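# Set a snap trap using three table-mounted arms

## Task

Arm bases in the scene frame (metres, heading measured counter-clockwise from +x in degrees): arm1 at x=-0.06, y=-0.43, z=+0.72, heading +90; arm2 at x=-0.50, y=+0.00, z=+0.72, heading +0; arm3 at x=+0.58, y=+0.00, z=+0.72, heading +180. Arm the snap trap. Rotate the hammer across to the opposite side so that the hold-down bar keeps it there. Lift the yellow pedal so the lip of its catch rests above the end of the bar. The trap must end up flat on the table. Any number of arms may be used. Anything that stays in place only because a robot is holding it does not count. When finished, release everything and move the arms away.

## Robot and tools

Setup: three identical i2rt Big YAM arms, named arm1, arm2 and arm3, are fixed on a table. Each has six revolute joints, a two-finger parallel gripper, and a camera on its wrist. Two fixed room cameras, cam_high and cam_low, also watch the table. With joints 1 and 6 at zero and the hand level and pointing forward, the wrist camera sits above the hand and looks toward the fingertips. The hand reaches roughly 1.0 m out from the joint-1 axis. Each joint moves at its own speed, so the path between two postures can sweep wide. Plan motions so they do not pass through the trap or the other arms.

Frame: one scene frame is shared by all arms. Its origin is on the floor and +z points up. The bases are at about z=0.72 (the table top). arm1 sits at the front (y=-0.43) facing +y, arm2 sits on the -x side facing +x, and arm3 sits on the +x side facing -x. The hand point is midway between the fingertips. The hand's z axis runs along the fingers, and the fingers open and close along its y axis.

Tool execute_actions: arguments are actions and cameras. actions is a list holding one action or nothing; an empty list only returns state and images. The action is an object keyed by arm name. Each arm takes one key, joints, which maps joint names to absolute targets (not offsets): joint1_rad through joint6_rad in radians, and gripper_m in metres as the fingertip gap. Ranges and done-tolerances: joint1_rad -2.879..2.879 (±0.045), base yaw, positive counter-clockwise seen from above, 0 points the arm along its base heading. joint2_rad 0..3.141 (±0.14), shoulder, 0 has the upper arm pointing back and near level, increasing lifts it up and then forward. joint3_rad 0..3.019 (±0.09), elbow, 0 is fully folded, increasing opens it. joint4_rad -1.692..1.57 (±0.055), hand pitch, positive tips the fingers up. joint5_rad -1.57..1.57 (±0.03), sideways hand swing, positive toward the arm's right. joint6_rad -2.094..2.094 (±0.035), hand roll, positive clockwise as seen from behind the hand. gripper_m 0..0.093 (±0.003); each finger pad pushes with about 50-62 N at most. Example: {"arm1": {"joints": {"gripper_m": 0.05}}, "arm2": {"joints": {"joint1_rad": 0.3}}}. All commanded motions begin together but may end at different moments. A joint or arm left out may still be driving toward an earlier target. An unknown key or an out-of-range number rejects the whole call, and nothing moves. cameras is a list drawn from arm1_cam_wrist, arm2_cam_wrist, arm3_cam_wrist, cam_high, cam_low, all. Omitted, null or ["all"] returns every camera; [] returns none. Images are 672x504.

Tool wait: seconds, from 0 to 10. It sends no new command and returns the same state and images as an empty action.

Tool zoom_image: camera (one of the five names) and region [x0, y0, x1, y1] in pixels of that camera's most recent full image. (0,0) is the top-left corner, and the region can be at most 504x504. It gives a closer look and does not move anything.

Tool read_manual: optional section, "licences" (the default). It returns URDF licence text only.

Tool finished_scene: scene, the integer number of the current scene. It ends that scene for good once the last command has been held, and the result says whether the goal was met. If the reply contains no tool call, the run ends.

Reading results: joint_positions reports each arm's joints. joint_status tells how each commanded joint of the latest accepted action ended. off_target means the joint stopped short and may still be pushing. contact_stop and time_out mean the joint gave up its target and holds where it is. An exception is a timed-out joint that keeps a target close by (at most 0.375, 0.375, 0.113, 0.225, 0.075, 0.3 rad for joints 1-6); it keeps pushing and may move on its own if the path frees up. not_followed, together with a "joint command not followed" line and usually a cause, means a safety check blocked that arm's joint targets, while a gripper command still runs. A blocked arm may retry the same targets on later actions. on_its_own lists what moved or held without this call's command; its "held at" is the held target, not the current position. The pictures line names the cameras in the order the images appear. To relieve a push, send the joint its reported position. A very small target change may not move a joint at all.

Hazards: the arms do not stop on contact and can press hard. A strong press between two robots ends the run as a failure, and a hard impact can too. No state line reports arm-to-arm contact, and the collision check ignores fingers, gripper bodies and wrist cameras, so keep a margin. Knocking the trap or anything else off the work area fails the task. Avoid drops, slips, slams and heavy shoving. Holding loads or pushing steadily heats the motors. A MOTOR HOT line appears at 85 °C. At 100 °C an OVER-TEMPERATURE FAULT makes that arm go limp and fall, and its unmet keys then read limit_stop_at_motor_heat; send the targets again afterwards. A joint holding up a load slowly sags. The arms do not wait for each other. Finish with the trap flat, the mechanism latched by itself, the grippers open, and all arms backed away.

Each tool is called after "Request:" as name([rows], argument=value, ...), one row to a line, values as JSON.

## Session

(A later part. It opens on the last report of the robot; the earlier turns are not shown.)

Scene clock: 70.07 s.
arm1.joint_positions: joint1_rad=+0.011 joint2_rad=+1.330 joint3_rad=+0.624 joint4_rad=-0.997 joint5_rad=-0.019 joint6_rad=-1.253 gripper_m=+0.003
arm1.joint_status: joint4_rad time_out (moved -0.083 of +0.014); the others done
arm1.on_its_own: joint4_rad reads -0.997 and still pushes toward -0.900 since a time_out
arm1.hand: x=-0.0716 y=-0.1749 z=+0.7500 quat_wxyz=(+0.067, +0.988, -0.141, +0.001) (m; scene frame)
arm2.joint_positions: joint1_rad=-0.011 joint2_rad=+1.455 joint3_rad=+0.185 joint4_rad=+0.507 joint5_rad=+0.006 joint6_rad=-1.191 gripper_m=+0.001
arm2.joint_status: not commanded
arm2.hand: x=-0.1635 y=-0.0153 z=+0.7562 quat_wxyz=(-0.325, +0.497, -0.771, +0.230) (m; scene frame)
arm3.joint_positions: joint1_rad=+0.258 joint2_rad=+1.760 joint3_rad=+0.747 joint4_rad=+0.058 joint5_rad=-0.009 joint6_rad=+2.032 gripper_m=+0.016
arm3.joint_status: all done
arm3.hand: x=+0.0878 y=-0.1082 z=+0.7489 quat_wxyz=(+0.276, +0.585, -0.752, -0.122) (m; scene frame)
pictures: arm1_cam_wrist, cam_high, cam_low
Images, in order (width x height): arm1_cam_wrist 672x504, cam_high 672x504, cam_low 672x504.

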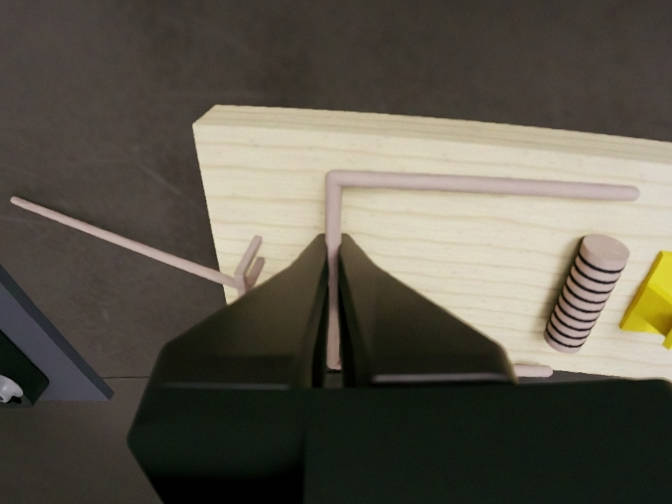

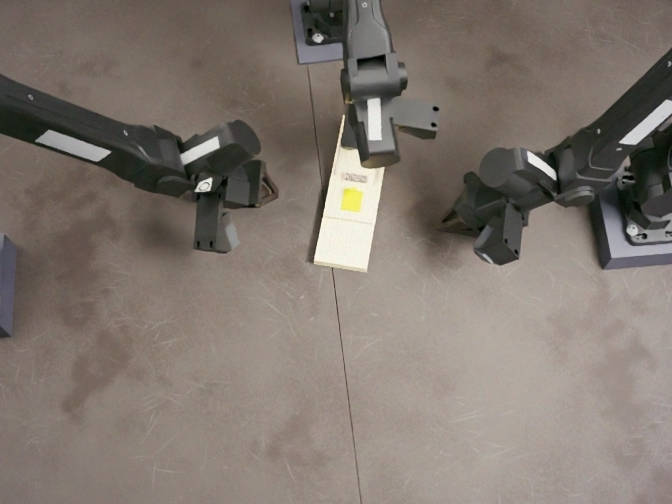

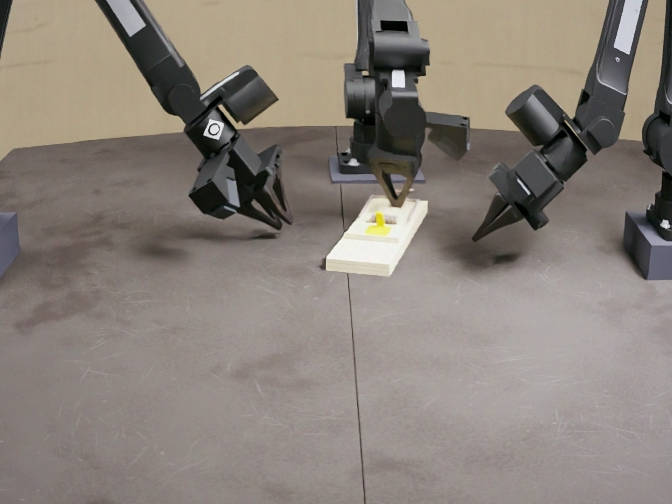

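Request:
execute_actions([
  {"arm1":{"joints":{"joint1_rad":-0.03,"joint2_rad":1.38,"joint3_rad":0.68,"joint4_rad":-0.85}},"arm3":{"joints":{"joint1_rad":0.24,"joint2_rad":1.84,"joint3_rad":1.085,"joint4_rad":-0.215}}},
], cameras=["cam_low","arm3_cam_wrist","arm1_cam_wrist"])

Scene clock: 72.30 s.
arm1.joint_positions: joint1_rad=-0.014 joint2_rad=+1.334 joint3_rad=+0.642 joint4_rad=-0.929 joint5_rad=-0.003 joint6_rad=-1.263 gripper_m=+0.003
arm1.joint_status: joint4_rad time_out (moved +0.069 of +0.147); the others done
arm1.on_its_own: joint4_rad reads -0.929 and still pushes toward -0.850 since a time_out
arm1.hand: x=-0.0629 y=-0.1493 z=+0.7524 quat_wxyz=(+0.025, +0.989, -0.148, +0.001) (m; scene frame)
arm2.joint_positions: joint1_rad=-0.011 joint2_rad=+1.455 joint3_rad=+0.185 joint4_rad=+0.507 joint5_rad=+0.006 joint6_rad=-1.191 gripper_m=+0.001
arm2.joint_status: not commanded
arm2.hand: x=-0.1635 y=-0.0153 z=+0.7562 quat_wxyz=(-0.325, +0.497, -0.771, +0.230) (m; scene frame)
arm3.joint_positions: joint1_rad=+0.247 joint2_rad=+1.826 joint3_rad=+1.035 joint4_rad=-0.193 joint5_rad=-0.009 joint6_rad=+2.033 gripper_m=+0.016
arm3.joint_status: joint1_rad not_followed (moved -0.011 of -0.018); joint2_rad not_followed (moved +0.065 of +0.080); joint3_rad not_followed (moved +0.288 of +0.338); joint4_rad not_followed (moved -0.251 of -0.273)
arm3.hand: x=+0.0045 y=-0.1195 z=+0.7875 quat_wxyz=(+0.264, +0.584, -0.759, -0.118) (m; scene frame)
pictures: arm1_cam_wrist, arm3_cam_wrist, cam_low
joint command not followed: on one or more control steps a check withheld the commanded joint targets of the arm3 arm, and it was not sent them on those steps. On the call's last step the targets were still withheld.
cause: the commanded joint targets would bring a part of the robot too close to another arm (this arm's wrist (the part past joint 4) and the other arm's wrist (the part past joint 4)); next, command targets that bring no part of the robot closer to that arm.
Images, in order (width x height): arm1_cam_wrist 672x504, arm3_cam_wrist 672x504, cam_low 672x504.

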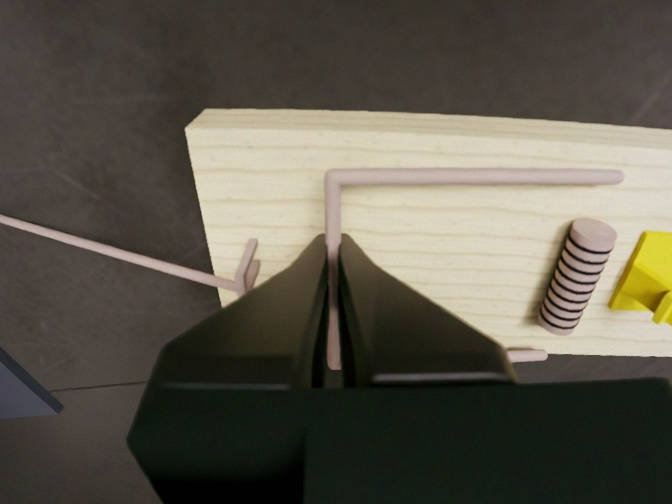

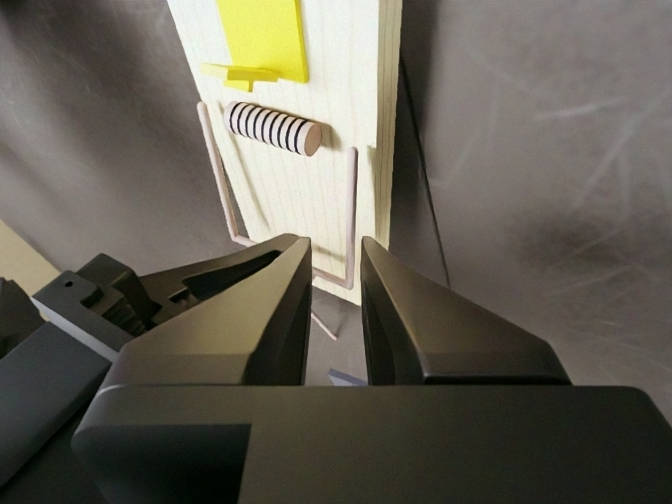

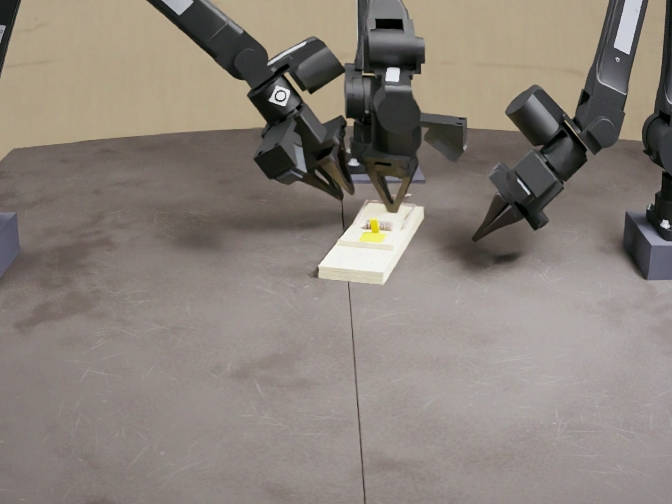

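Request:
execute_actions([
  {"arm1":{"joints":{"joint4_rad":-0.91}},"arm3":{"joints":{"joint1_rad":0.245,"joint2_rad":1.85,"joint3_rad":0.885,"joint4_rad":0.23,"joint6_rad":1.95}}},
], cameras=["cam_low","arm3_cam_wrist"])

Request:
zoom_image(camera="cam_low", region=[300, 150, 440, 255])

Scene clock: 73.80 s.
arm1.joint_positions: joint1_rad=-0.014 joint2_rad=+1.334 joint3_rad=+0.643 joint4_rad=-0.932 joint5_rad=-0.003 joint6_rad=-1.263 gripper_m=+0.003
arm1.joint_status: all done
arm1.hand: x=-0.0629 y=-0.1494 z=+0.7528 quat_wxyz=(+0.026, +0.989, -0.148, +0.001) (m; scene frame)
arm2.joint_positions: joint1_rad=-0.011 joint2_rad=+1.455 joint3_rad=+0.185 joint4_rad=+0.507 joint5_rad=+0.006 joint6_rad=-1.191 gripper_m=+0.001
arm2.joint_status: not commanded
arm2.hand: x=-0.1635 y=-0.0153 z=+0.7562 quat_wxyz=(-0.325, +0.497, -0.771, +0.230) (m; scene frame)
arm3.joint_positions: joint1_rad=+0.247 joint2_rad=+1.837 joint3_rad=+0.883 joint4_rad=+0.213 joint5_rad=-0.009 joint6_rad=+1.958 gripper_m=+0.016
arm3.joint_status: all done
arm3.hand: x=+0.0030 y=-0.1198 z=+0.7841 quat_wxyz=(+0.359, +0.585, -0.705, -0.181) (m; scene frame)
pictures: arm3_cam_wrist, cam_low
joint command not followed: on one or more control steps a check withheld the commanded joint targets of the arm3 arm, and it was not sent them on those steps.
cause: the commanded joint targets would bring a part of the robot too close to another arm (this arm's wrist (the part past joint 4) and the other arm's wrist (the part past joint 4)); next, command targets that bring no part of the robot closer to that arm.
Images, in order (width x height): arm3_cam_wrist 672x504, cam_low 672x504.

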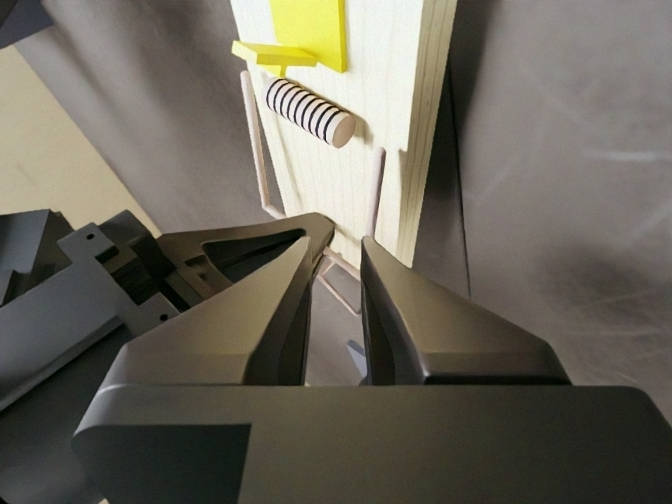

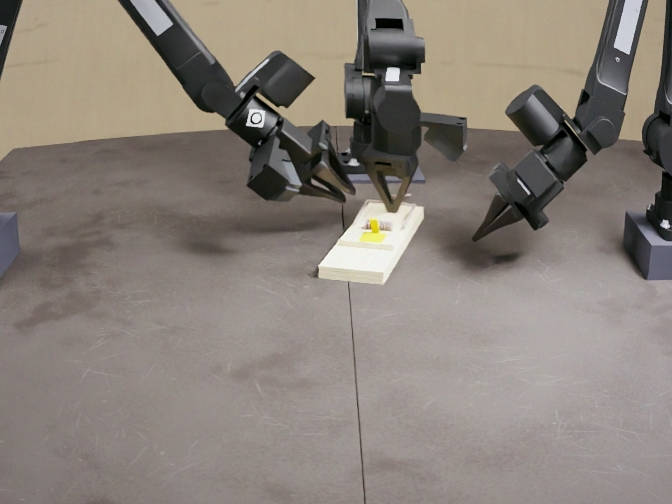

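Region (300, 150, 440, 255) of cam_low's 672x504 image, scaled by 3.600, with more detail than that image has; it fills the top 378 rows of this view, and the rest is white.

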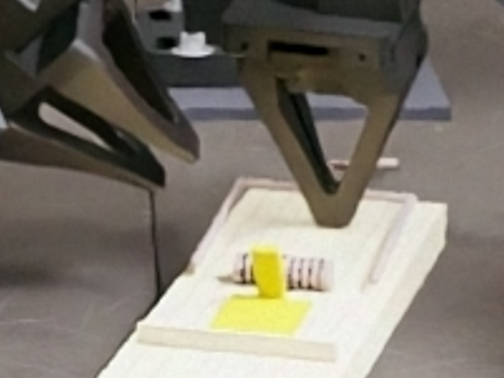

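Request:
execute_actions([
  {"arm3":{"joints":{"joint2_rad":1.915,"joint3_rad":0.95}}},
], cameras=["cam_low","arm3_cam_wrist"])

Request:
zoom_image(camera="cam_low", region=[300, 150, 440, 255])

Scene clock: 74.80 s.
arm1.joint_positions: joint1_rad=-0.014 joint2_rad=+1.334 joint3_rad=+0.643 joint4_rad=-0.932 joint5_rad=-0.003 joint6_rad=-1.263 gripper_m=+0.003
arm1.joint_status: not commanded
arm1.hand: x=-0.0629 y=-0.1494 z=+0.7528 quat_wxyz=(+0.026, +0.989, -0.148, +0.001) (m; scene frame)
arm2.joint_positions: joint1_rad=-0.011 joint2_rad=+1.455 joint3_rad=+0.185 joint4_rad=+0.507 joint5_rad=+0.006 joint6_rad=-1.191 gripper_m=+0.001
arm2.joint_status: not commanded
arm2.hand: x=-0.1635 y=-0.0153 z=+0.7562 quat_wxyz=(-0.325, +0.497, -0.771, +0.230) (m; scene frame)
arm3.joint_positions: joint1_rad=+0.247 joint2_rad=+1.900 joint3_rad=+0.906 joint4_rad=+0.215 joint5_rad=-0.009 joint6_rad=+1.958 gripper_m=+0.016
arm3.joint_status: all done
arm3.hand: x=+0.0008 y=-0.1205 z=+0.7576 quat_wxyz=(+0.344, +0.590, -0.710, -0.173) (m; scene frame)
pictures: arm3_cam_wrist, cam_low
Images, in order (width x height): arm3_cam_wrist 672x504, cam_low 672x504.

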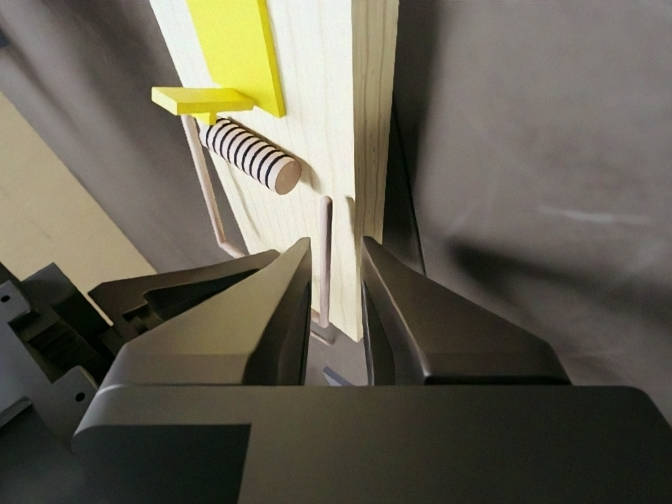

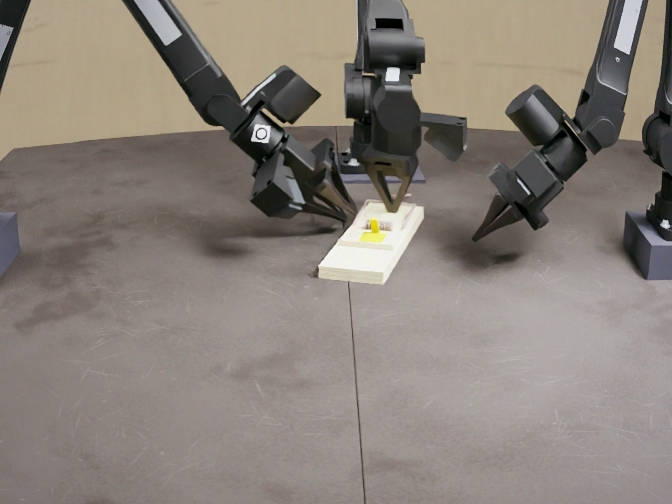

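Region (300, 150, 440, 255) of cam_low's 672x504 image, scaled by 3.600, with more detail than that image has; it fills the top 378 rows of this view, and the rest is white.

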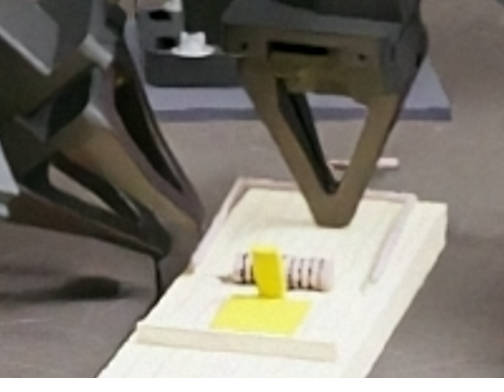

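Request:
execute_actions([
  {"arm3":{"joints":{"joint1_rad":0.26,"joint2_rad":1.95,"joint3_rad":1.0,"gripper_m":0.012}}},
], cameras=["cam_low","arm3_cam_wrist"])

Request:
zoom_image(camera="cam_low", region=[300, 150, 440, 255])

Scene clock: 75.80 s.
arm1.joint_positions: joint1_rad=-0.014 joint2_rad=+1.334 joint3_rad=+0.646 joint4_rad=-0.933 joint5_rad=-0.005 joint6_rad=-1.264 gripper_m=+0.003
arm1.joint_status: not commanded
arm1.hand: x=-0.0631 y=-0.1485 z=+0.7535 quat_wxyz=(+0.026, +0.989, -0.148, +0.000) (m; scene frame)
arm2.joint_positions: joint1_rad=-0.011 joint2_rad=+1.455 joint3_rad=+0.185 joint4_rad=+0.507 joint5_rad=+0.006 joint6_rad=-1.191 gripper_m=+0.001
arm2.joint_status: not commanded
arm2.hand: x=-0.1635 y=-0.0153 z=+0.7562 quat_wxyz=(-0.325, +0.497, -0.771, +0.230) (m; scene frame)
arm3.joint_positions: joint1_rad=+0.254 joint2_rad=+1.930 joint3_rad=+0.949 joint4_rad=+0.214 joint5_rad=-0.009 joint6_rad=+1.958 gripper_m=+0.012
arm3.joint_status: all done
arm3.hand: x=-0.0143 y=-0.1280 z=+0.7571 quat_wxyz=(+0.349, +0.590, -0.706, -0.174) (m; scene frame)
pictures: arm3_cam_wrist, cam_low
Images, in order (width x height): arm3_cam_wrist 672x504, cam_low 672x504.

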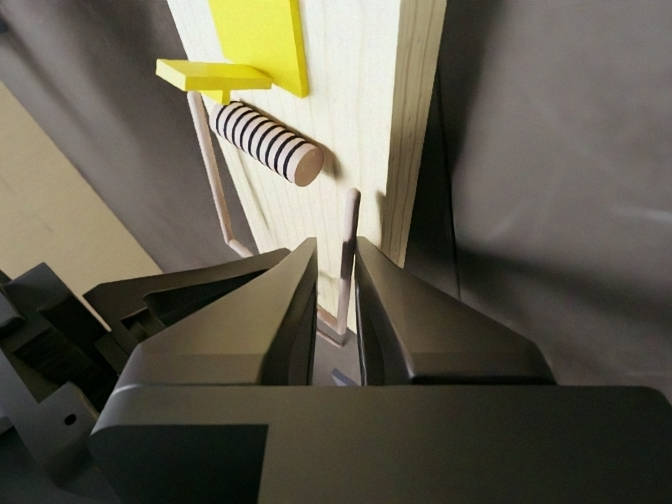

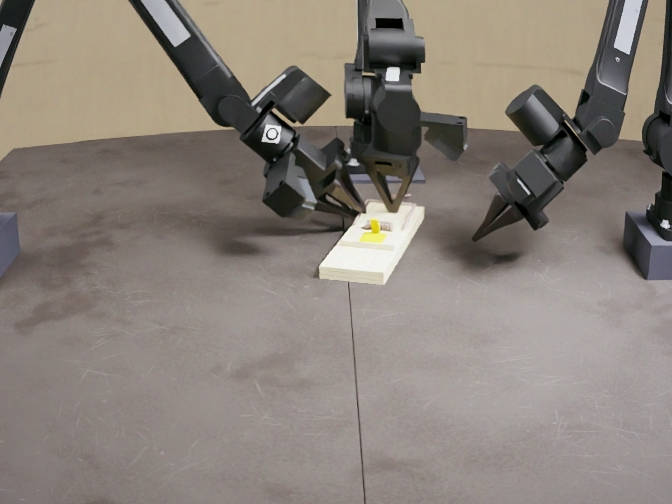

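Region (300, 150, 440, 255) of cam_low's 672x504 image, scaled by 3.600, with more detail than that image has; it fills the top 378 rows of this view, and the rest is white.

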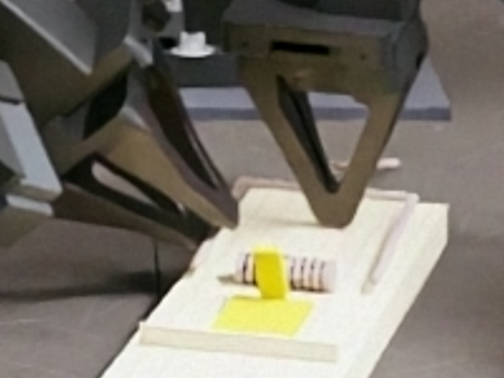

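Request:
execute_actions([
  {"arm3":{"joints":{"joint2_rad":1.975,"joint3_rad":0.95}}},
], cameras=["arm3_cam_wrist"])

Request:
execute_actions([
  {"arm3":{"joints":{"gripper_m":0}}},
], cameras=["arm3_cam_wrist"])

Scene clock: 76.50 s.
arm1.joint_positions: joint1_rad=-0.014 joint2_rad=+1.334 joint3_rad=+0.646 joint4_rad=-0.933 joint5_rad=-0.005 joint6_rad=-1.264 gripper_m=+0.003
arm1.joint_status: not commanded
arm1.hand: x=-0.0631 y=-0.1485 z=+0.7535 quat_wxyz=(+0.026, +0.989, -0.148, +0.000) (m; scene frame)
arm2.joint_positions: joint1_rad=-0.011 joint2_rad=+1.455 joint3_rad=+0.185 joint4_rad=+0.507 joint5_rad=+0.006 joint6_rad=-1.191 gripper_m=+0.001
arm2.joint_status: not commanded
arm2.hand: x=-0.1635 y=-0.0153 z=+0.7562 quat_wxyz=(-0.325, +0.497, -0.771, +0.230) (m; scene frame)
arm3.joint_positions: joint1_rad=+0.254 joint2_rad=+1.939 joint3_rad=+0.949 joint4_rad=+0.221 joint5_rad=-0.009 joint6_rad=+1.958 gripper_m=+0.012
arm3.joint_status: all done
arm3.hand: x=-0.0140 y=-0.1280 z=+0.7531 quat_wxyz=(+0.349, +0.591, -0.707, -0.174) (m; scene frame)
pictures: arm3_cam_wrist
Images, in order (width x height): arm3_cam_wrist 672x504.

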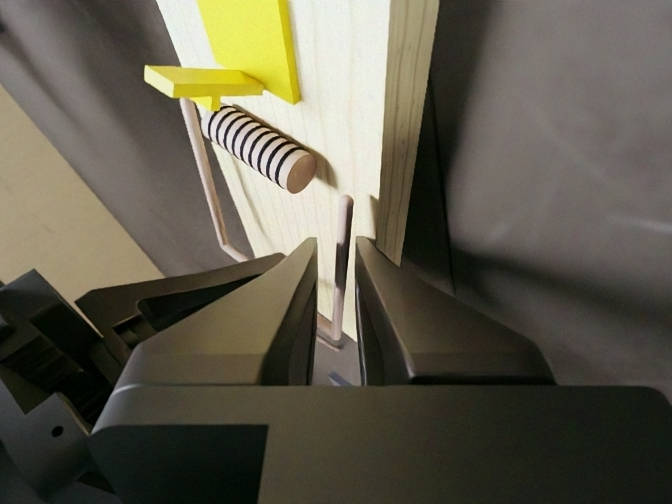

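Scene clock: 76.93 s.
arm1.joint_positions: joint1_rad=-0.014 joint2_rad=+1.336 joint3_rad=+0.646 joint4_rad=-0.933 joint5_rad=-0.005 joint6_rad=-1.264 gripper_m=+0.003
arm1.joint_status: not commanded
arm1.hand: x=-0.0631 y=-0.1487 z=+0.7530 quat_wxyz=(+0.027, +0.989, -0.148, +0.000) (m; scene frame)
arm2.joint_positions: joint1_rad=-0.011 joint2_rad=+1.455 joint3_rad=+0.185 joint4_rad=+0.507 joint5_rad=+0.006 joint6_rad=-1.191 gripper_m=+0.001
arm2.joint_status: not commanded
arm2.hand: x=-0.1635 y=-0.0153 z=+0.7562 quat_wxyz=(-0.325, +0.497, -0.771, +0.230) (m; scene frame)
arm3.joint_positions: joint1_rad=+0.254 joint2_rad=+1.941 joint3_rad=+0.949 joint4_rad=+0.222 joint5_rad=-0.010 joint6_rad=+1.958 gripper_m=+0.002
arm3.joint_status: all done
arm3.hand: x=-0.0137 y=-0.1282 z=+0.7519 quat_wxyz=(+0.348, +0.591, -0.707, -0.173) (m; scene frame)
pictures: arm3_cam_wrist
Images, in order (width x height): arm3_cam_wrist 672x504.

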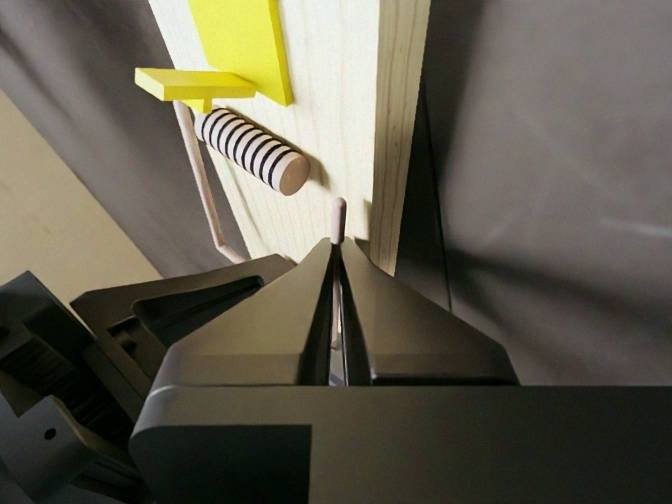

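Request:
execute_actions([
  {"arm3":{"joints":{"gripper_m":0.007,"joint2_rad":2.02,"joint3_rad":0.99}}},
], cameras=["arm3_cam_wrist"])

Request:
execute_actions([
  {"arm3":{"joints":{"gripper_m":0,"joint3_rad":0.95,"joint2_rad":2.04}}},
], cameras=["arm3_cam_wrist","cam_low"])

Request:
zoom_image(camera="cam_low", region=[320, 180, 420, 255])

Scene clock: 77.77 s.
arm1.joint_positions: joint1_rad=-0.014 joint2_rad=+1.336 joint3_rad=+0.646 joint4_rad=-0.933 joint5_rad=-0.005 joint6_rad=-1.264 gripper_m=+0.003
arm1.joint_status: not commanded
arm1.hand: x=-0.0631 y=-0.1485 z=+0.7531 quat_wxyz=(+0.026, +0.989, -0.148, +0.000) (m; scene frame)
arm2.joint_positions: joint1_rad=-0.011 joint2_rad=+1.455 joint3_rad=+0.185 joint4_rad=+0.507 joint5_rad=+0.006 joint6_rad=-1.191 gripper_m=+0.001
arm2.joint_status: not commanded
arm2.hand: x=-0.1635 y=-0.0153 z=+0.7562 quat_wxyz=(-0.325, +0.497, -0.771, +0.230) (m; scene frame)
arm3.joint_positions: joint1_rad=+0.254 joint2_rad=+1.948 joint3_rad=+0.952 joint4_rad=+0.227 joint5_rad=-0.009 joint6_rad=+1.957 gripper_m=+0.007
arm3.joint_status: all done
arm3.hand: x=-0.0152 y=-0.1284 z=+0.7500 quat_wxyz=(+0.349, +0.591, -0.706, -0.174) (m; scene frame)
pictures: arm3_cam_wrist
Images, in order (width x height): arm3_cam_wrist 672x504.

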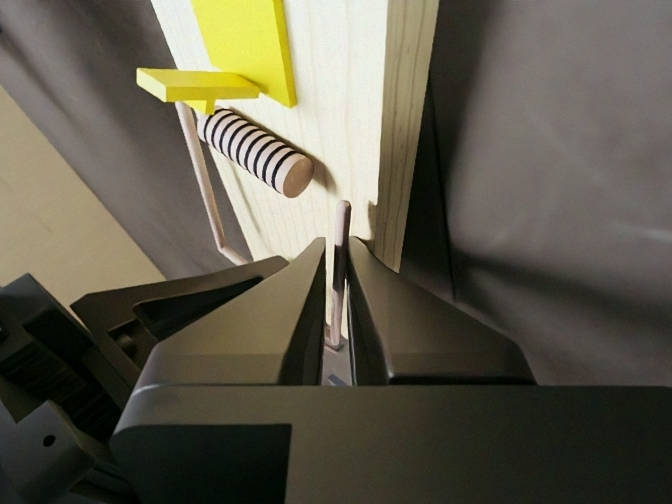

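Scene clock: 78.30 s.
arm1.joint_positions: joint1_rad=-0.014 joint2_rad=+1.339 joint3_rad=+0.646 joint4_rad=-0.933 joint5_rad=-0.005 joint6_rad=-1.264 gripper_m=+0.003
arm1.joint_status: not commanded
arm1.hand: x=-0.0631 y=-0.1487 z=+0.7523 quat_wxyz=(+0.028, +0.989, -0.148, +0.001) (m; scene frame)
arm2.joint_positions: joint1_rad=-0.011 joint2_rad=+1.455 joint3_rad=+0.185 joint4_rad=+0.507 joint5_rad=+0.006 joint6_rad=-1.191 gripper_m=+0.001
arm2.joint_status: not commanded
arm2.hand: x=-0.1635 y=-0.0153 z=+0.7562 quat_wxyz=(-0.325, +0.497, -0.771, +0.230) (m; scene frame)
arm3.joint_positions: joint1_rad=+0.255 joint2_rad=+1.950 joint3_rad=+0.952 joint4_rad=+0.227 joint5_rad=-0.009 joint6_rad=+1.958 gripper_m=+0.002
arm3.joint_status: all done
arm3.hand: x=-0.0148 y=-0.1288 z=+0.7488 quat_wxyz=(+0.348, +0.591, -0.707, -0.174) (m; scene frame)
pictures: arm3_cam_wrist, cam_low
Images, in order (width x height): arm3_cam_wrist 672x504, cam_low 672x504.

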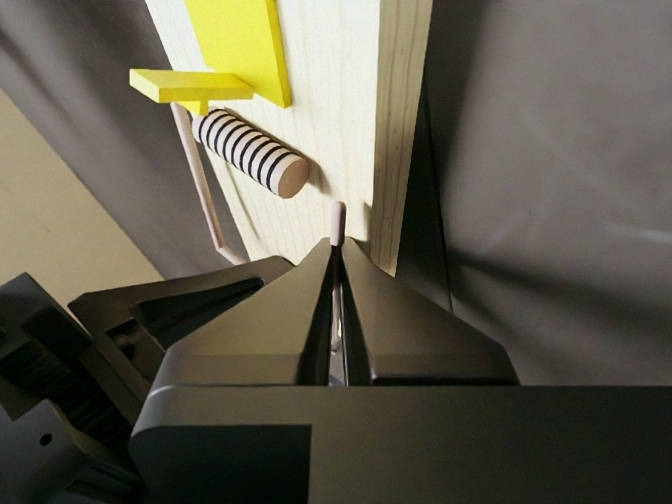

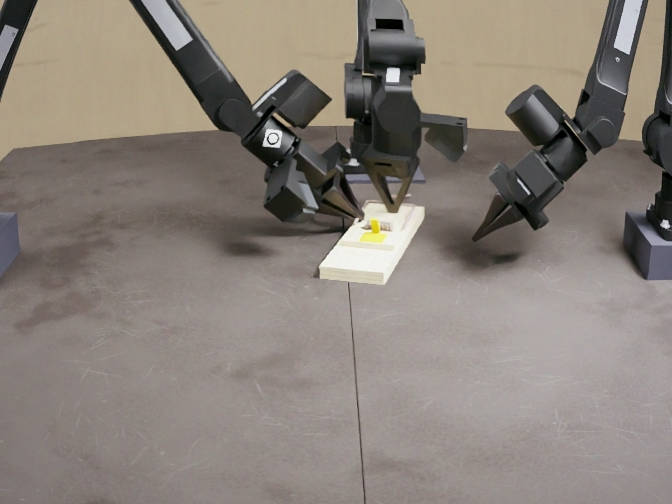

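Region (320, 180, 420, 255) of cam_low's 672x504 image, scaled by 5.040, with more detail than that image has; it fills the top 378 rows of this view, and the rest is white.

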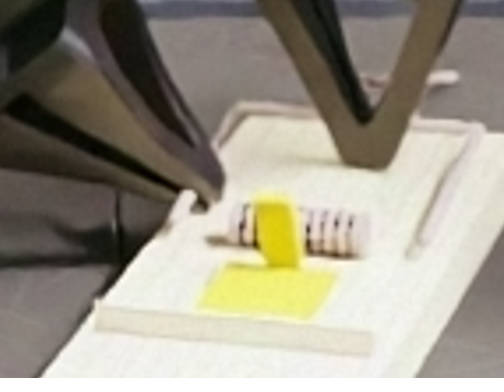

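Request:
execute_actions([
  {"arm2":{"joints":{"joint1_rad":0.1,"joint2_rad":1.62,"joint3_rad":0.56,"joint4_rad":0.47}},"arm3":{"joints":{"joint2_rad":2.07,"joint3_rad":0.925}}},
], cameras=[])

Request:
execute_actions([
  {"arm2":{"joints":{"joint2_rad":1.86,"joint3_rad":0.53}}},
], cameras=["cam_high"])

Request:
execute_actions([
  {"arm1":{"joints":{"joint1_rad":-0.014,"joint2_rad":1.34,"joint3_rad":0.646,"gripper_m":0.008}}},
], cameras=["arm1_cam_wrist","cam_low"])

Scene clock: 80.03 s.
arm1.joint_positions: joint1_rad=-0.014 joint2_rad=+1.340 joint3_rad=+0.646 joint4_rad=-0.933 joint5_rad=-0.005 joint6_rad=-1.265 gripper_m=+0.003
arm1.joint_status: not commanded
arm1.hand: x=-0.0631 y=-0.1488 z=+0.7522 quat_wxyz=(+0.028, +0.989, -0.147, +0.001) (m; scene frame)
arm2.joint_positions: joint1_rad=+0.096 joint2_rad=+1.626 joint3_rad=+0.547 joint4_rad=+0.476 joint5_rad=+0.005 joint6_rad=-1.191 gripper_m=+0.001
arm2.joint_status: all done
arm2.hand: x=-0.0080 y=+0.0311 z=+0.8065 quat_wxyz=(-0.397, +0.517, -0.716, +0.251) (m; scene frame)
arm3.joint_positions: joint1_rad=+0.255 joint2_rad=+1.953 joint3_rad=+0.946 joint4_rad=+0.244 joint5_rad=-0.009 joint6_rad=+1.958 gripper_m=+0.002
arm3.joint_status: all done
arm3.hand: x=-0.0142 y=-0.1287 z=+0.7476 quat_wxyz=(+0.351, +0.590, -0.705, -0.175) (m; scene frame)
pictures: none
No camera images: the call's "cameras" was empty. Leave "cameras" out to get every camera's image.

Scene clock: 80.87 s.
arm1.joint_positions: joint1_rad=-0.014 joint2_rad=+1.340 joint3_rad=+0.646 joint4_rad=-0.933 joint5_rad=-0.005 joint6_rad=-1.265 gripper_m=+0.003
arm1.joint_status: not commanded
arm1.hand: x=-0.0631 y=-0.1488 z=+0.7522 quat_wxyz=(+0.028, +0.989, -0.147, +0.001) (m; scene frame)
arm2.joint_positions: joint1_rad=+0.096 joint2_rad=+1.765 joint3_rad=+0.540 joint4_rad=+0.503 joint5_rad=+0.005 joint6_rad=-1.194 gripper_m=+0.001
arm2.joint_status: all done
arm2.hand: x=-0.0248 y=+0.0302 z=+0.7450 quat_wxyz=(-0.352, +0.534, -0.736, +0.223) (m; scene frame)
arm3.joint_positions: joint1_rad=+0.255 joint2_rad=+1.953 joint3_rad=+0.946 joint4_rad=+0.244 joint5_rad=-0.009 joint6_rad=+1.958 gripper_m=+0.002
arm3.joint_status: not commanded
arm3.hand: x=-0.0142 y=-0.1287 z=+0.7476 quat_wxyz=(+0.351, +0.590, -0.705, -0.175) (m; scene frame)
pictures: cam_high
Images, in order (width x height): cam_high 672x504.

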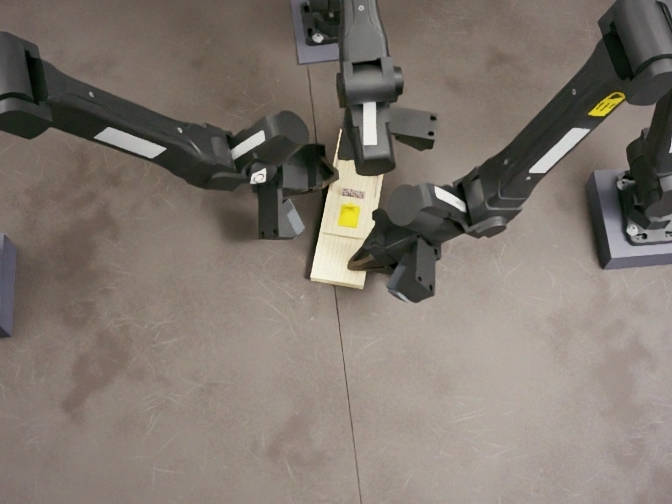

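Scene clock: 81.43 s.
arm1.joint_positions: joint1_rad=-0.014 joint2_rad=+1.341 joint3_rad=+0.646 joint4_rad=-0.932 joint5_rad=+0.002 joint6_rad=-1.265 gripper_m=+0.008
arm1.joint_status: all done
arm1.hand: x=-0.0620 y=-0.1484 z=+0.7520 quat_wxyz=(+0.027, +0.989, -0.147, +0.004) (m; scene frame)
arm2.joint_positions: joint1_rad=+0.096 joint2_rad=+1.766 joint3_rad=+0.540 joint4_rad=+0.504 joint5_rad=+0.005 joint6_rad=-1.194 gripper_m=+0.001
arm2.joint_status: not commanded
arm2.hand: x=-0.0248 y=+0.0302 z=+0.7448 quat_wxyz=(-0.352, +0.534, -0.736, +0.223) (m; scene frame)
arm3.joint_positions: joint1_rad=+0.255 joint2_rad=+1.952 joint3_rad=+0.944 joint4_rad=+0.252 joint5_rad=-0.009 joint6_rad=+1.981 gripper_m=+0.002
arm3.joint_status: not commanded
arm3.hand: x=-0.0144 y=-0.1288 z=+0.7487 quat_wxyz=(+0.356, +0.581, -0.711, -0.172) (m; scene frame)
pictures: arm1_cam_wrist, cam_low
Images, in order (width x height): arm1_cam_wrist 672x504, cam_low 672x504.

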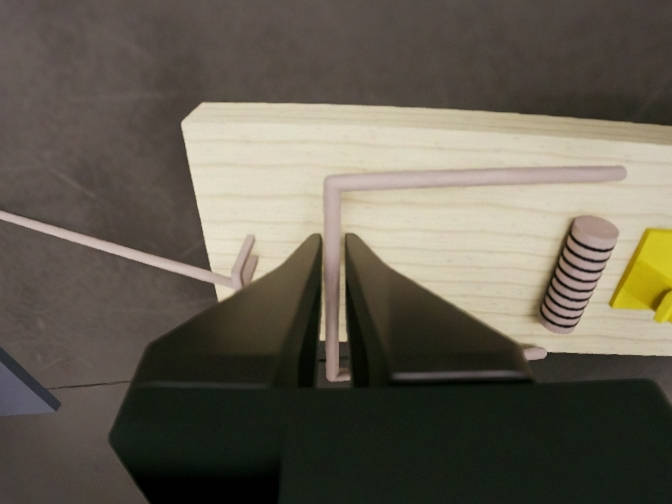

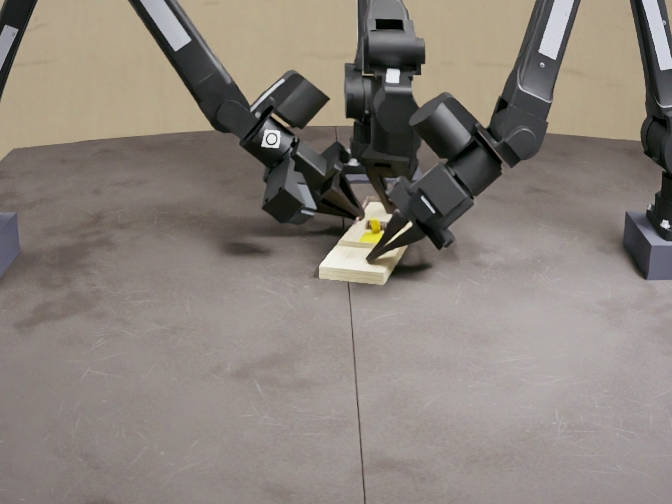

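Request:
execute_actions([
  {"arm1":{"joints":{"joint2_rad":1.15,"joint3_rad":0.72,"joint4_rad":-1.13}}},
], cameras=[])

Request:
execute_actions([
  {"arm1":{"joints":{"joint1_rad":0.04,"joint2_rad":0.93,"joint3_rad":0.485,"joint4_rad":-1.11,"joint6_rad":0.35,"gripper_m":0.025}}},
], cameras=["arm1_cam_wrist","cam_low"])

Request:
execute_actions([
  {"arm1":{"joints":{"joint2_rad":1.04,"joint3_rad":0.415,"joint4_rad":-0.925}}},
], cameras=["arm1_cam_wrist","cam_low"])

Scene clock: 83.07 s.
arm1.joint_positions: joint1_rad=-0.014 joint2_rad=+1.140 joint3_rad=+0.677 joint4_rad=-1.113 joint5_rad=+0.009 joint6_rad=-1.265 gripper_m=+0.008
arm1.joint_status: all done
arm1.hand: x=-0.0604 y=-0.1642 z=+0.8137 quat_wxyz=(+0.002, +0.989, -0.147, +0.004) (m; scene frame)
arm2.joint_positions: joint1_rad=+0.096 joint2_rad=+1.766 joint3_rad=+0.540 joint4_rad=+0.506 joint5_rad=+0.006 joint6_rad=-1.194 gripper_m=+0.001
arm2.joint_status: not commanded
arm2.hand: x=-0.0246 y=+0.0301 z=+0.7450 quat_wxyz=(-0.352, +0.533, -0.736, +0.224) (m; scene frame)
arm3.joint_positions: joint1_rad=+0.255 joint2_rad=+1.952 joint3_rad=+0.944 joint4_rad=+0.254 joint5_rad=-0.009 joint6_rad=+1.989 gripper_m=+0.002
arm3.joint_status: not commanded
arm3.hand: x=-0.0149 y=-0.1288 z=+0.7493 quat_wxyz=(+0.357, +0.578, -0.713, -0.172) (m; scene frame)
pictures: none
No camera images: the call's "cameras" was empty. Leave "cameras" out to get every camera's image.

Scene clock: 85.27 s.
arm1.joint_positions: joint1_rad=+0.035 joint2_rad=+0.927 joint3_rad=+0.490 joint4_rad=-1.113 joint5_rad=+0.009 joint6_rad=+0.332 gripper_m=+0.025
arm1.joint_status: all done
arm1.hand: x=-0.0696 y=-0.2301 z=+0.7939 quat_wxyz=(-0.009, +0.604, -0.797, -0.007) (m; scene frame)
arm2.joint_positions: joint1_rad=+0.096 joint2_rad=+1.766 joint3_rad=+0.540 joint4_rad=+0.506 joint5_rad=+0.006 joint6_rad=-1.194 gripper_m=+0.001
arm2.joint_status: not commanded
arm2.hand: x=-0.0246 y=+0.0301 z=+0.7450 quat_wxyz=(-0.352, +0.533, -0.736, +0.224) (m; scene frame)
arm3.joint_positions: joint1_rad=+0.255 joint2_rad=+1.952 joint3_rad=+0.944 joint4_rad=+0.254 joint5_rad=-0.009 joint6_rad=+1.989 gripper_m=+0.002
arm3.joint_status: not commanded
arm3.hand: x=-0.0149 y=-0.1288 z=+0.7493 quat_wxyz=(+0.357, +0.578, -0.713, -0.172) (m; scene frame)
pictures: arm1_cam_wrist, cam_low
Images, in order (width x height): arm1_cam_wrist 672x504, cam_low 672x504.

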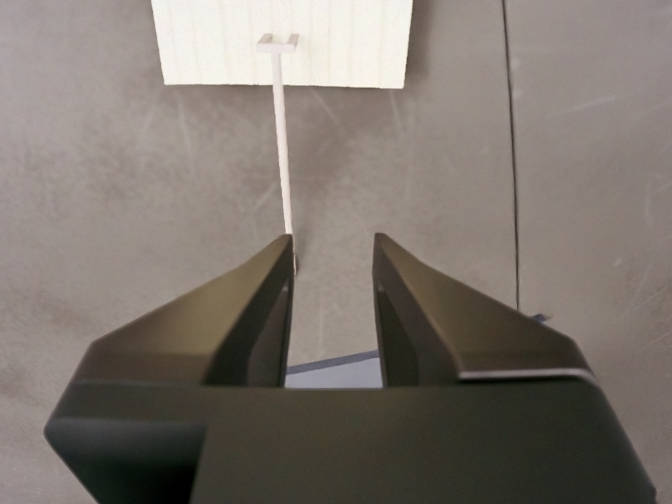

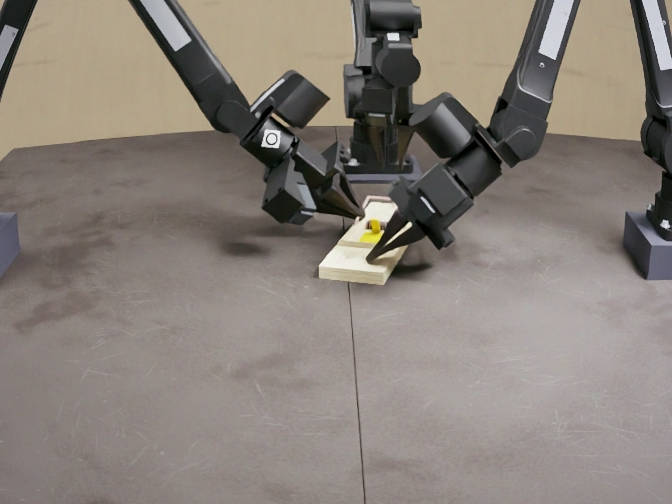

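Scene clock: 86.13 s.
arm1.joint_positions: joint1_rad=+0.035 joint2_rad=+1.045 joint3_rad=+0.418 joint4_rad=-0.944 joint5_rad=+0.009 joint6_rad=+0.333 gripper_m=+0.025
arm1.joint_status: all done
arm1.hand: x=-0.0697 y=-0.2307 z=+0.7492 quat_wxyz=(-0.003, +0.604, -0.797, +0.002) (m; scene frame)
arm2.joint_positions: joint1_rad=+0.096 joint2_rad=+1.766 joint3_rad=+0.540 joint4_rad=+0.506 joint5_rad=+0.006 joint6_rad=-1.194 gripper_m=+0.001
arm2.joint_status: not commanded
arm2.hand: x=-0.0246 y=+0.0301 z=+0.7450 quat_wxyz=(-0.352, +0.533, -0.736, +0.224) (m; scene frame)
arm3.joint_positions: joint1_rad=+0.255 joint2_rad=+1.952 joint3_rad=+0.944 joint4_rad=+0.254 joint5_rad=-0.009 joint6_rad=+1.989 gripper_m=+0.002
arm3.joint_status: not commanded
arm3.hand: x=-0.0149 y=-0.1288 z=+0.7493 quat_wxyz=(+0.357, +0.578, -0.713, -0.172) (m; scene frame)
pictures: arm1_cam_wrist, cam_low
Images, in order (width x height): arm1_cam_wrist 672x504, cam_low 672x504.

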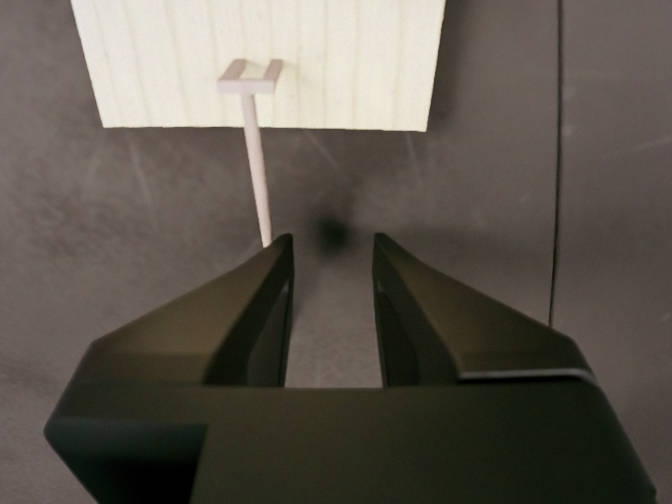

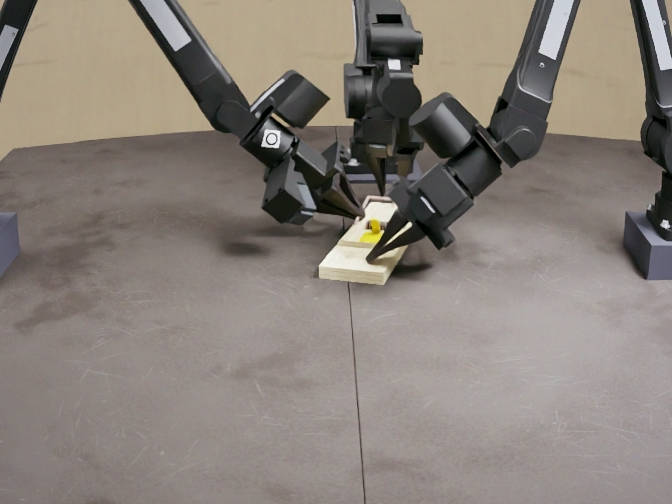

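Request:
execute_actions([
  {"arm1":{"joints":{"joint2_rad":0.95,"joint3_rad":0.48,"joint4_rad":-1.08}}},
], cameras=[])

Request:
execute_actions([
  {"arm1":{"joints":{"joint1_rad":0.145,"joint6_rad":0.45}}},
], cameras=[])

Request:
execute_actions([
  {"arm1":{"joints":{"joint2_rad":1.075,"joint3_rad":0.41,"joint4_rad":-0.89}}},
], cameras=["arm1_cam_wrist"])

Request:
execute_actions([
  {"arm1":{"joints":{"gripper_m":0}}},
], cameras=["arm1_cam_wrist"])

Scene clock: 87.30 s.
arm1.joint_positions: joint1_rad=+0.035 joint2_rad=+0.949 joint3_rad=+0.430 joint4_rad=-1.063 joint5_rad=+0.009 joint6_rad=+0.333 gripper_m=+0.025
arm1.joint_status: all done
arm1.hand: x=-0.0688 y=-0.2451 z=+0.7697 quat_wxyz=(+0.000, +0.604, -0.797, +0.006) (m; scene frame)
arm2.joint_positions: joint1_rad=+0.096 joint2_rad=+1.766 joint3_rad=+0.540 joint4_rad=+0.506 joint5_rad=+0.006 joint6_rad=-1.194 gripper_m=+0.001
arm2.joint_status: not commanded
arm2.hand: x=-0.0246 y=+0.0301 z=+0.7450 quat_wxyz=(-0.352, +0.533, -0.736, +0.224) (m; scene frame)
arm3.joint_positions: joint1_rad=+0.255 joint2_rad=+1.952 joint3_rad=+0.944 joint4_rad=+0.254 joint5_rad=-0.009 joint6_rad=+1.989 gripper_m=+0.002
arm3.joint_status: not commanded
arm3.hand: x=-0.0149 y=-0.1288 z=+0.7493 quat_wxyz=(+0.357, +0.578, -0.713, -0.172) (m; scene frame)
pictures: none
No camera images: the call's "cameras" was empty. Leave "cameras" out to get every camera's image.

Scene clock: 88.30 s.
arm1.joint_positions: joint1_rad=+0.140 joint2_rad=+0.949 joint3_rad=+0.430 joint4_rad=-1.063 joint5_rad=+0.009 joint6_rad=+0.432 gripper_m=+0.025
arm1.joint_status: all done
arm1.hand: x=-0.0880 y=-0.2470 z=+0.7697 quat_wxyz=(+0.000, +0.606, -0.795, +0.006) (m; scene frame)
arm2.joint_positions: joint1_rad=+0.096 joint2_rad=+1.766 joint3_rad=+0.540 joint4_rad=+0.506 joint5_rad=+0.006 joint6_rad=-1.194 gripper_m=+0.001
arm2.joint_status: not commanded
arm2.hand: x=-0.0246 y=+0.0301 z=+0.7450 quat_wxyz=(-0.352, +0.533, -0.736, +0.224) (m; scene frame)
arm3.joint_positions: joint1_rad=+0.255 joint2_rad=+1.952 joint3_rad=+0.944 joint4_rad=+0.254 joint5_rad=-0.009 joint6_rad=+1.989 gripper_m=+0.002
arm3.joint_status: not commanded
arm3.hand: x=-0.0149 y=-0.1288 z=+0.7493 quat_wxyz=(+0.357, +0.578, -0.713, -0.172) (m; scene frame)
pictures: none
No camera images: the call's "cameras" was empty. Leave "cameras" out to get every camera's image.

Scene clock: 89.17 s.
arm1.joint_positions: joint1_rad=+0.140 joint2_rad=+1.077 joint3_rad=+0.418 joint4_rad=-0.908 joint5_rad=+0.009 joint6_rad=+0.432 gripper_m=+0.025
arm1.joint_status: all done
arm1.hand: x=-0.0914 y=-0.2273 z=+0.7437 quat_wxyz=(-0.004, +0.606, -0.795, +0.000) (m; scene frame)
arm2.joint_positions: joint1_rad=+0.096 joint2_rad=+1.766 joint3_rad=+0.540 joint4_rad=+0.506 joint5_rad=+0.006 joint6_rad=-1.194 gripper_m=+0.001
arm2.joint_status: not commanded
arm2.hand: x=-0.0246 y=+0.0301 z=+0.7450 quat_wxyz=(-0.352, +0.533, -0.736, +0.224) (m; scene frame)
arm3.joint_positions: joint1_rad=+0.255 joint2_rad=+1.952 joint3_rad=+0.944 joint4_rad=+0.254 joint5_rad=-0.009 joint6_rad=+1.989 gripper_m=+0.002
arm3.joint_status: not commanded
arm3.hand: x=-0.0149 y=-0.1288 z=+0.7493 quat_wxyz=(+0.357, +0.578, -0.713, -0.172) (m; scene frame)
pictures: arm1_cam_wrist
Images, in order (width x height): arm1_cam_wrist 672x504.

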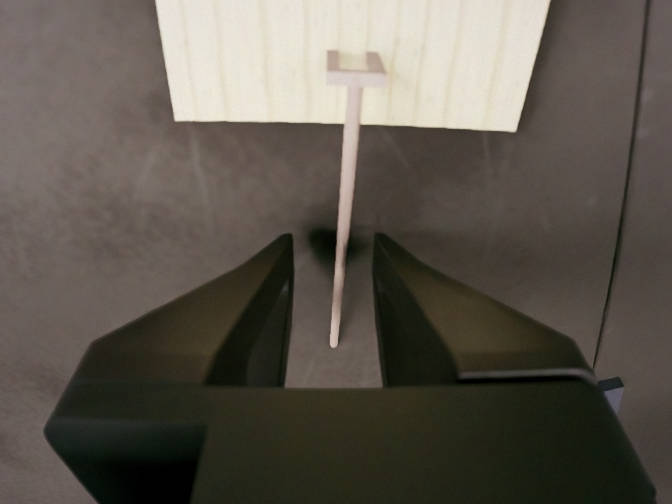

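Scene clock: 89.80 s.
arm1.joint_positions: joint1_rad=+0.140 joint2_rad=+1.077 joint3_rad=+0.418 joint4_rad=-0.908 joint5_rad=+0.012 joint6_rad=+0.445 gripper_m=+0.002
arm1.joint_status: all done
arm1.hand: x=-0.0909 y=-0.2273 z=+0.7437 quat_wxyz=(-0.005, +0.601, -0.799, +0.000) (m; scene frame)
arm2.joint_positions: joint1_rad=+0.096 joint2_rad=+1.768 joint3_rad=+0.541 joint4_rad=+0.507 joint5_rad=+0.006 joint6_rad=-1.194 gripper_m=+0.001
arm2.joint_status: not commanded
arm2.hand: x=-0.0244 y=+0.0300 z=+0.7448 quat_wxyz=(-0.353, +0.533, -0.736, +0.224) (m; scene frame)
arm3.joint_positions: joint1_rad=+0.255 joint2_rad=+1.952 joint3_rad=+0.944 joint4_rad=+0.256 joint5_rad=-0.009 joint6_rad=+1.995 gripper_m=+0.002
arm3.joint_status: not commanded
arm3.hand: x=-0.0151 y=-0.1289 z=+0.7496 quat_wxyz=(+0.359, +0.576, -0.715, -0.171) (m; scene frame)
pictures: arm1_cam_wrist
Images, in order (width x height): arm1_cam_wrist 672x504.

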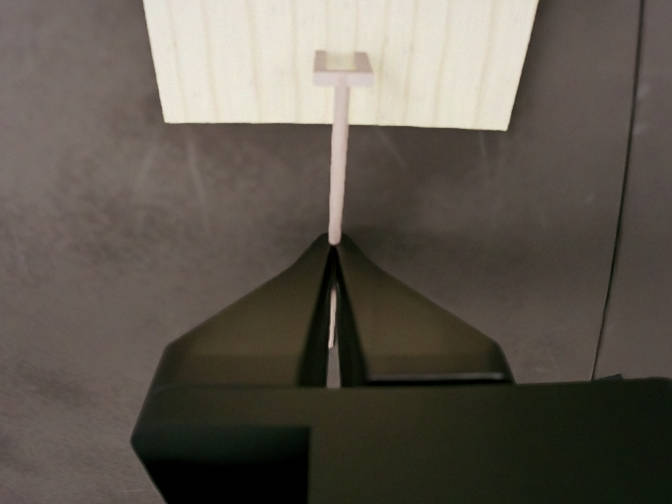

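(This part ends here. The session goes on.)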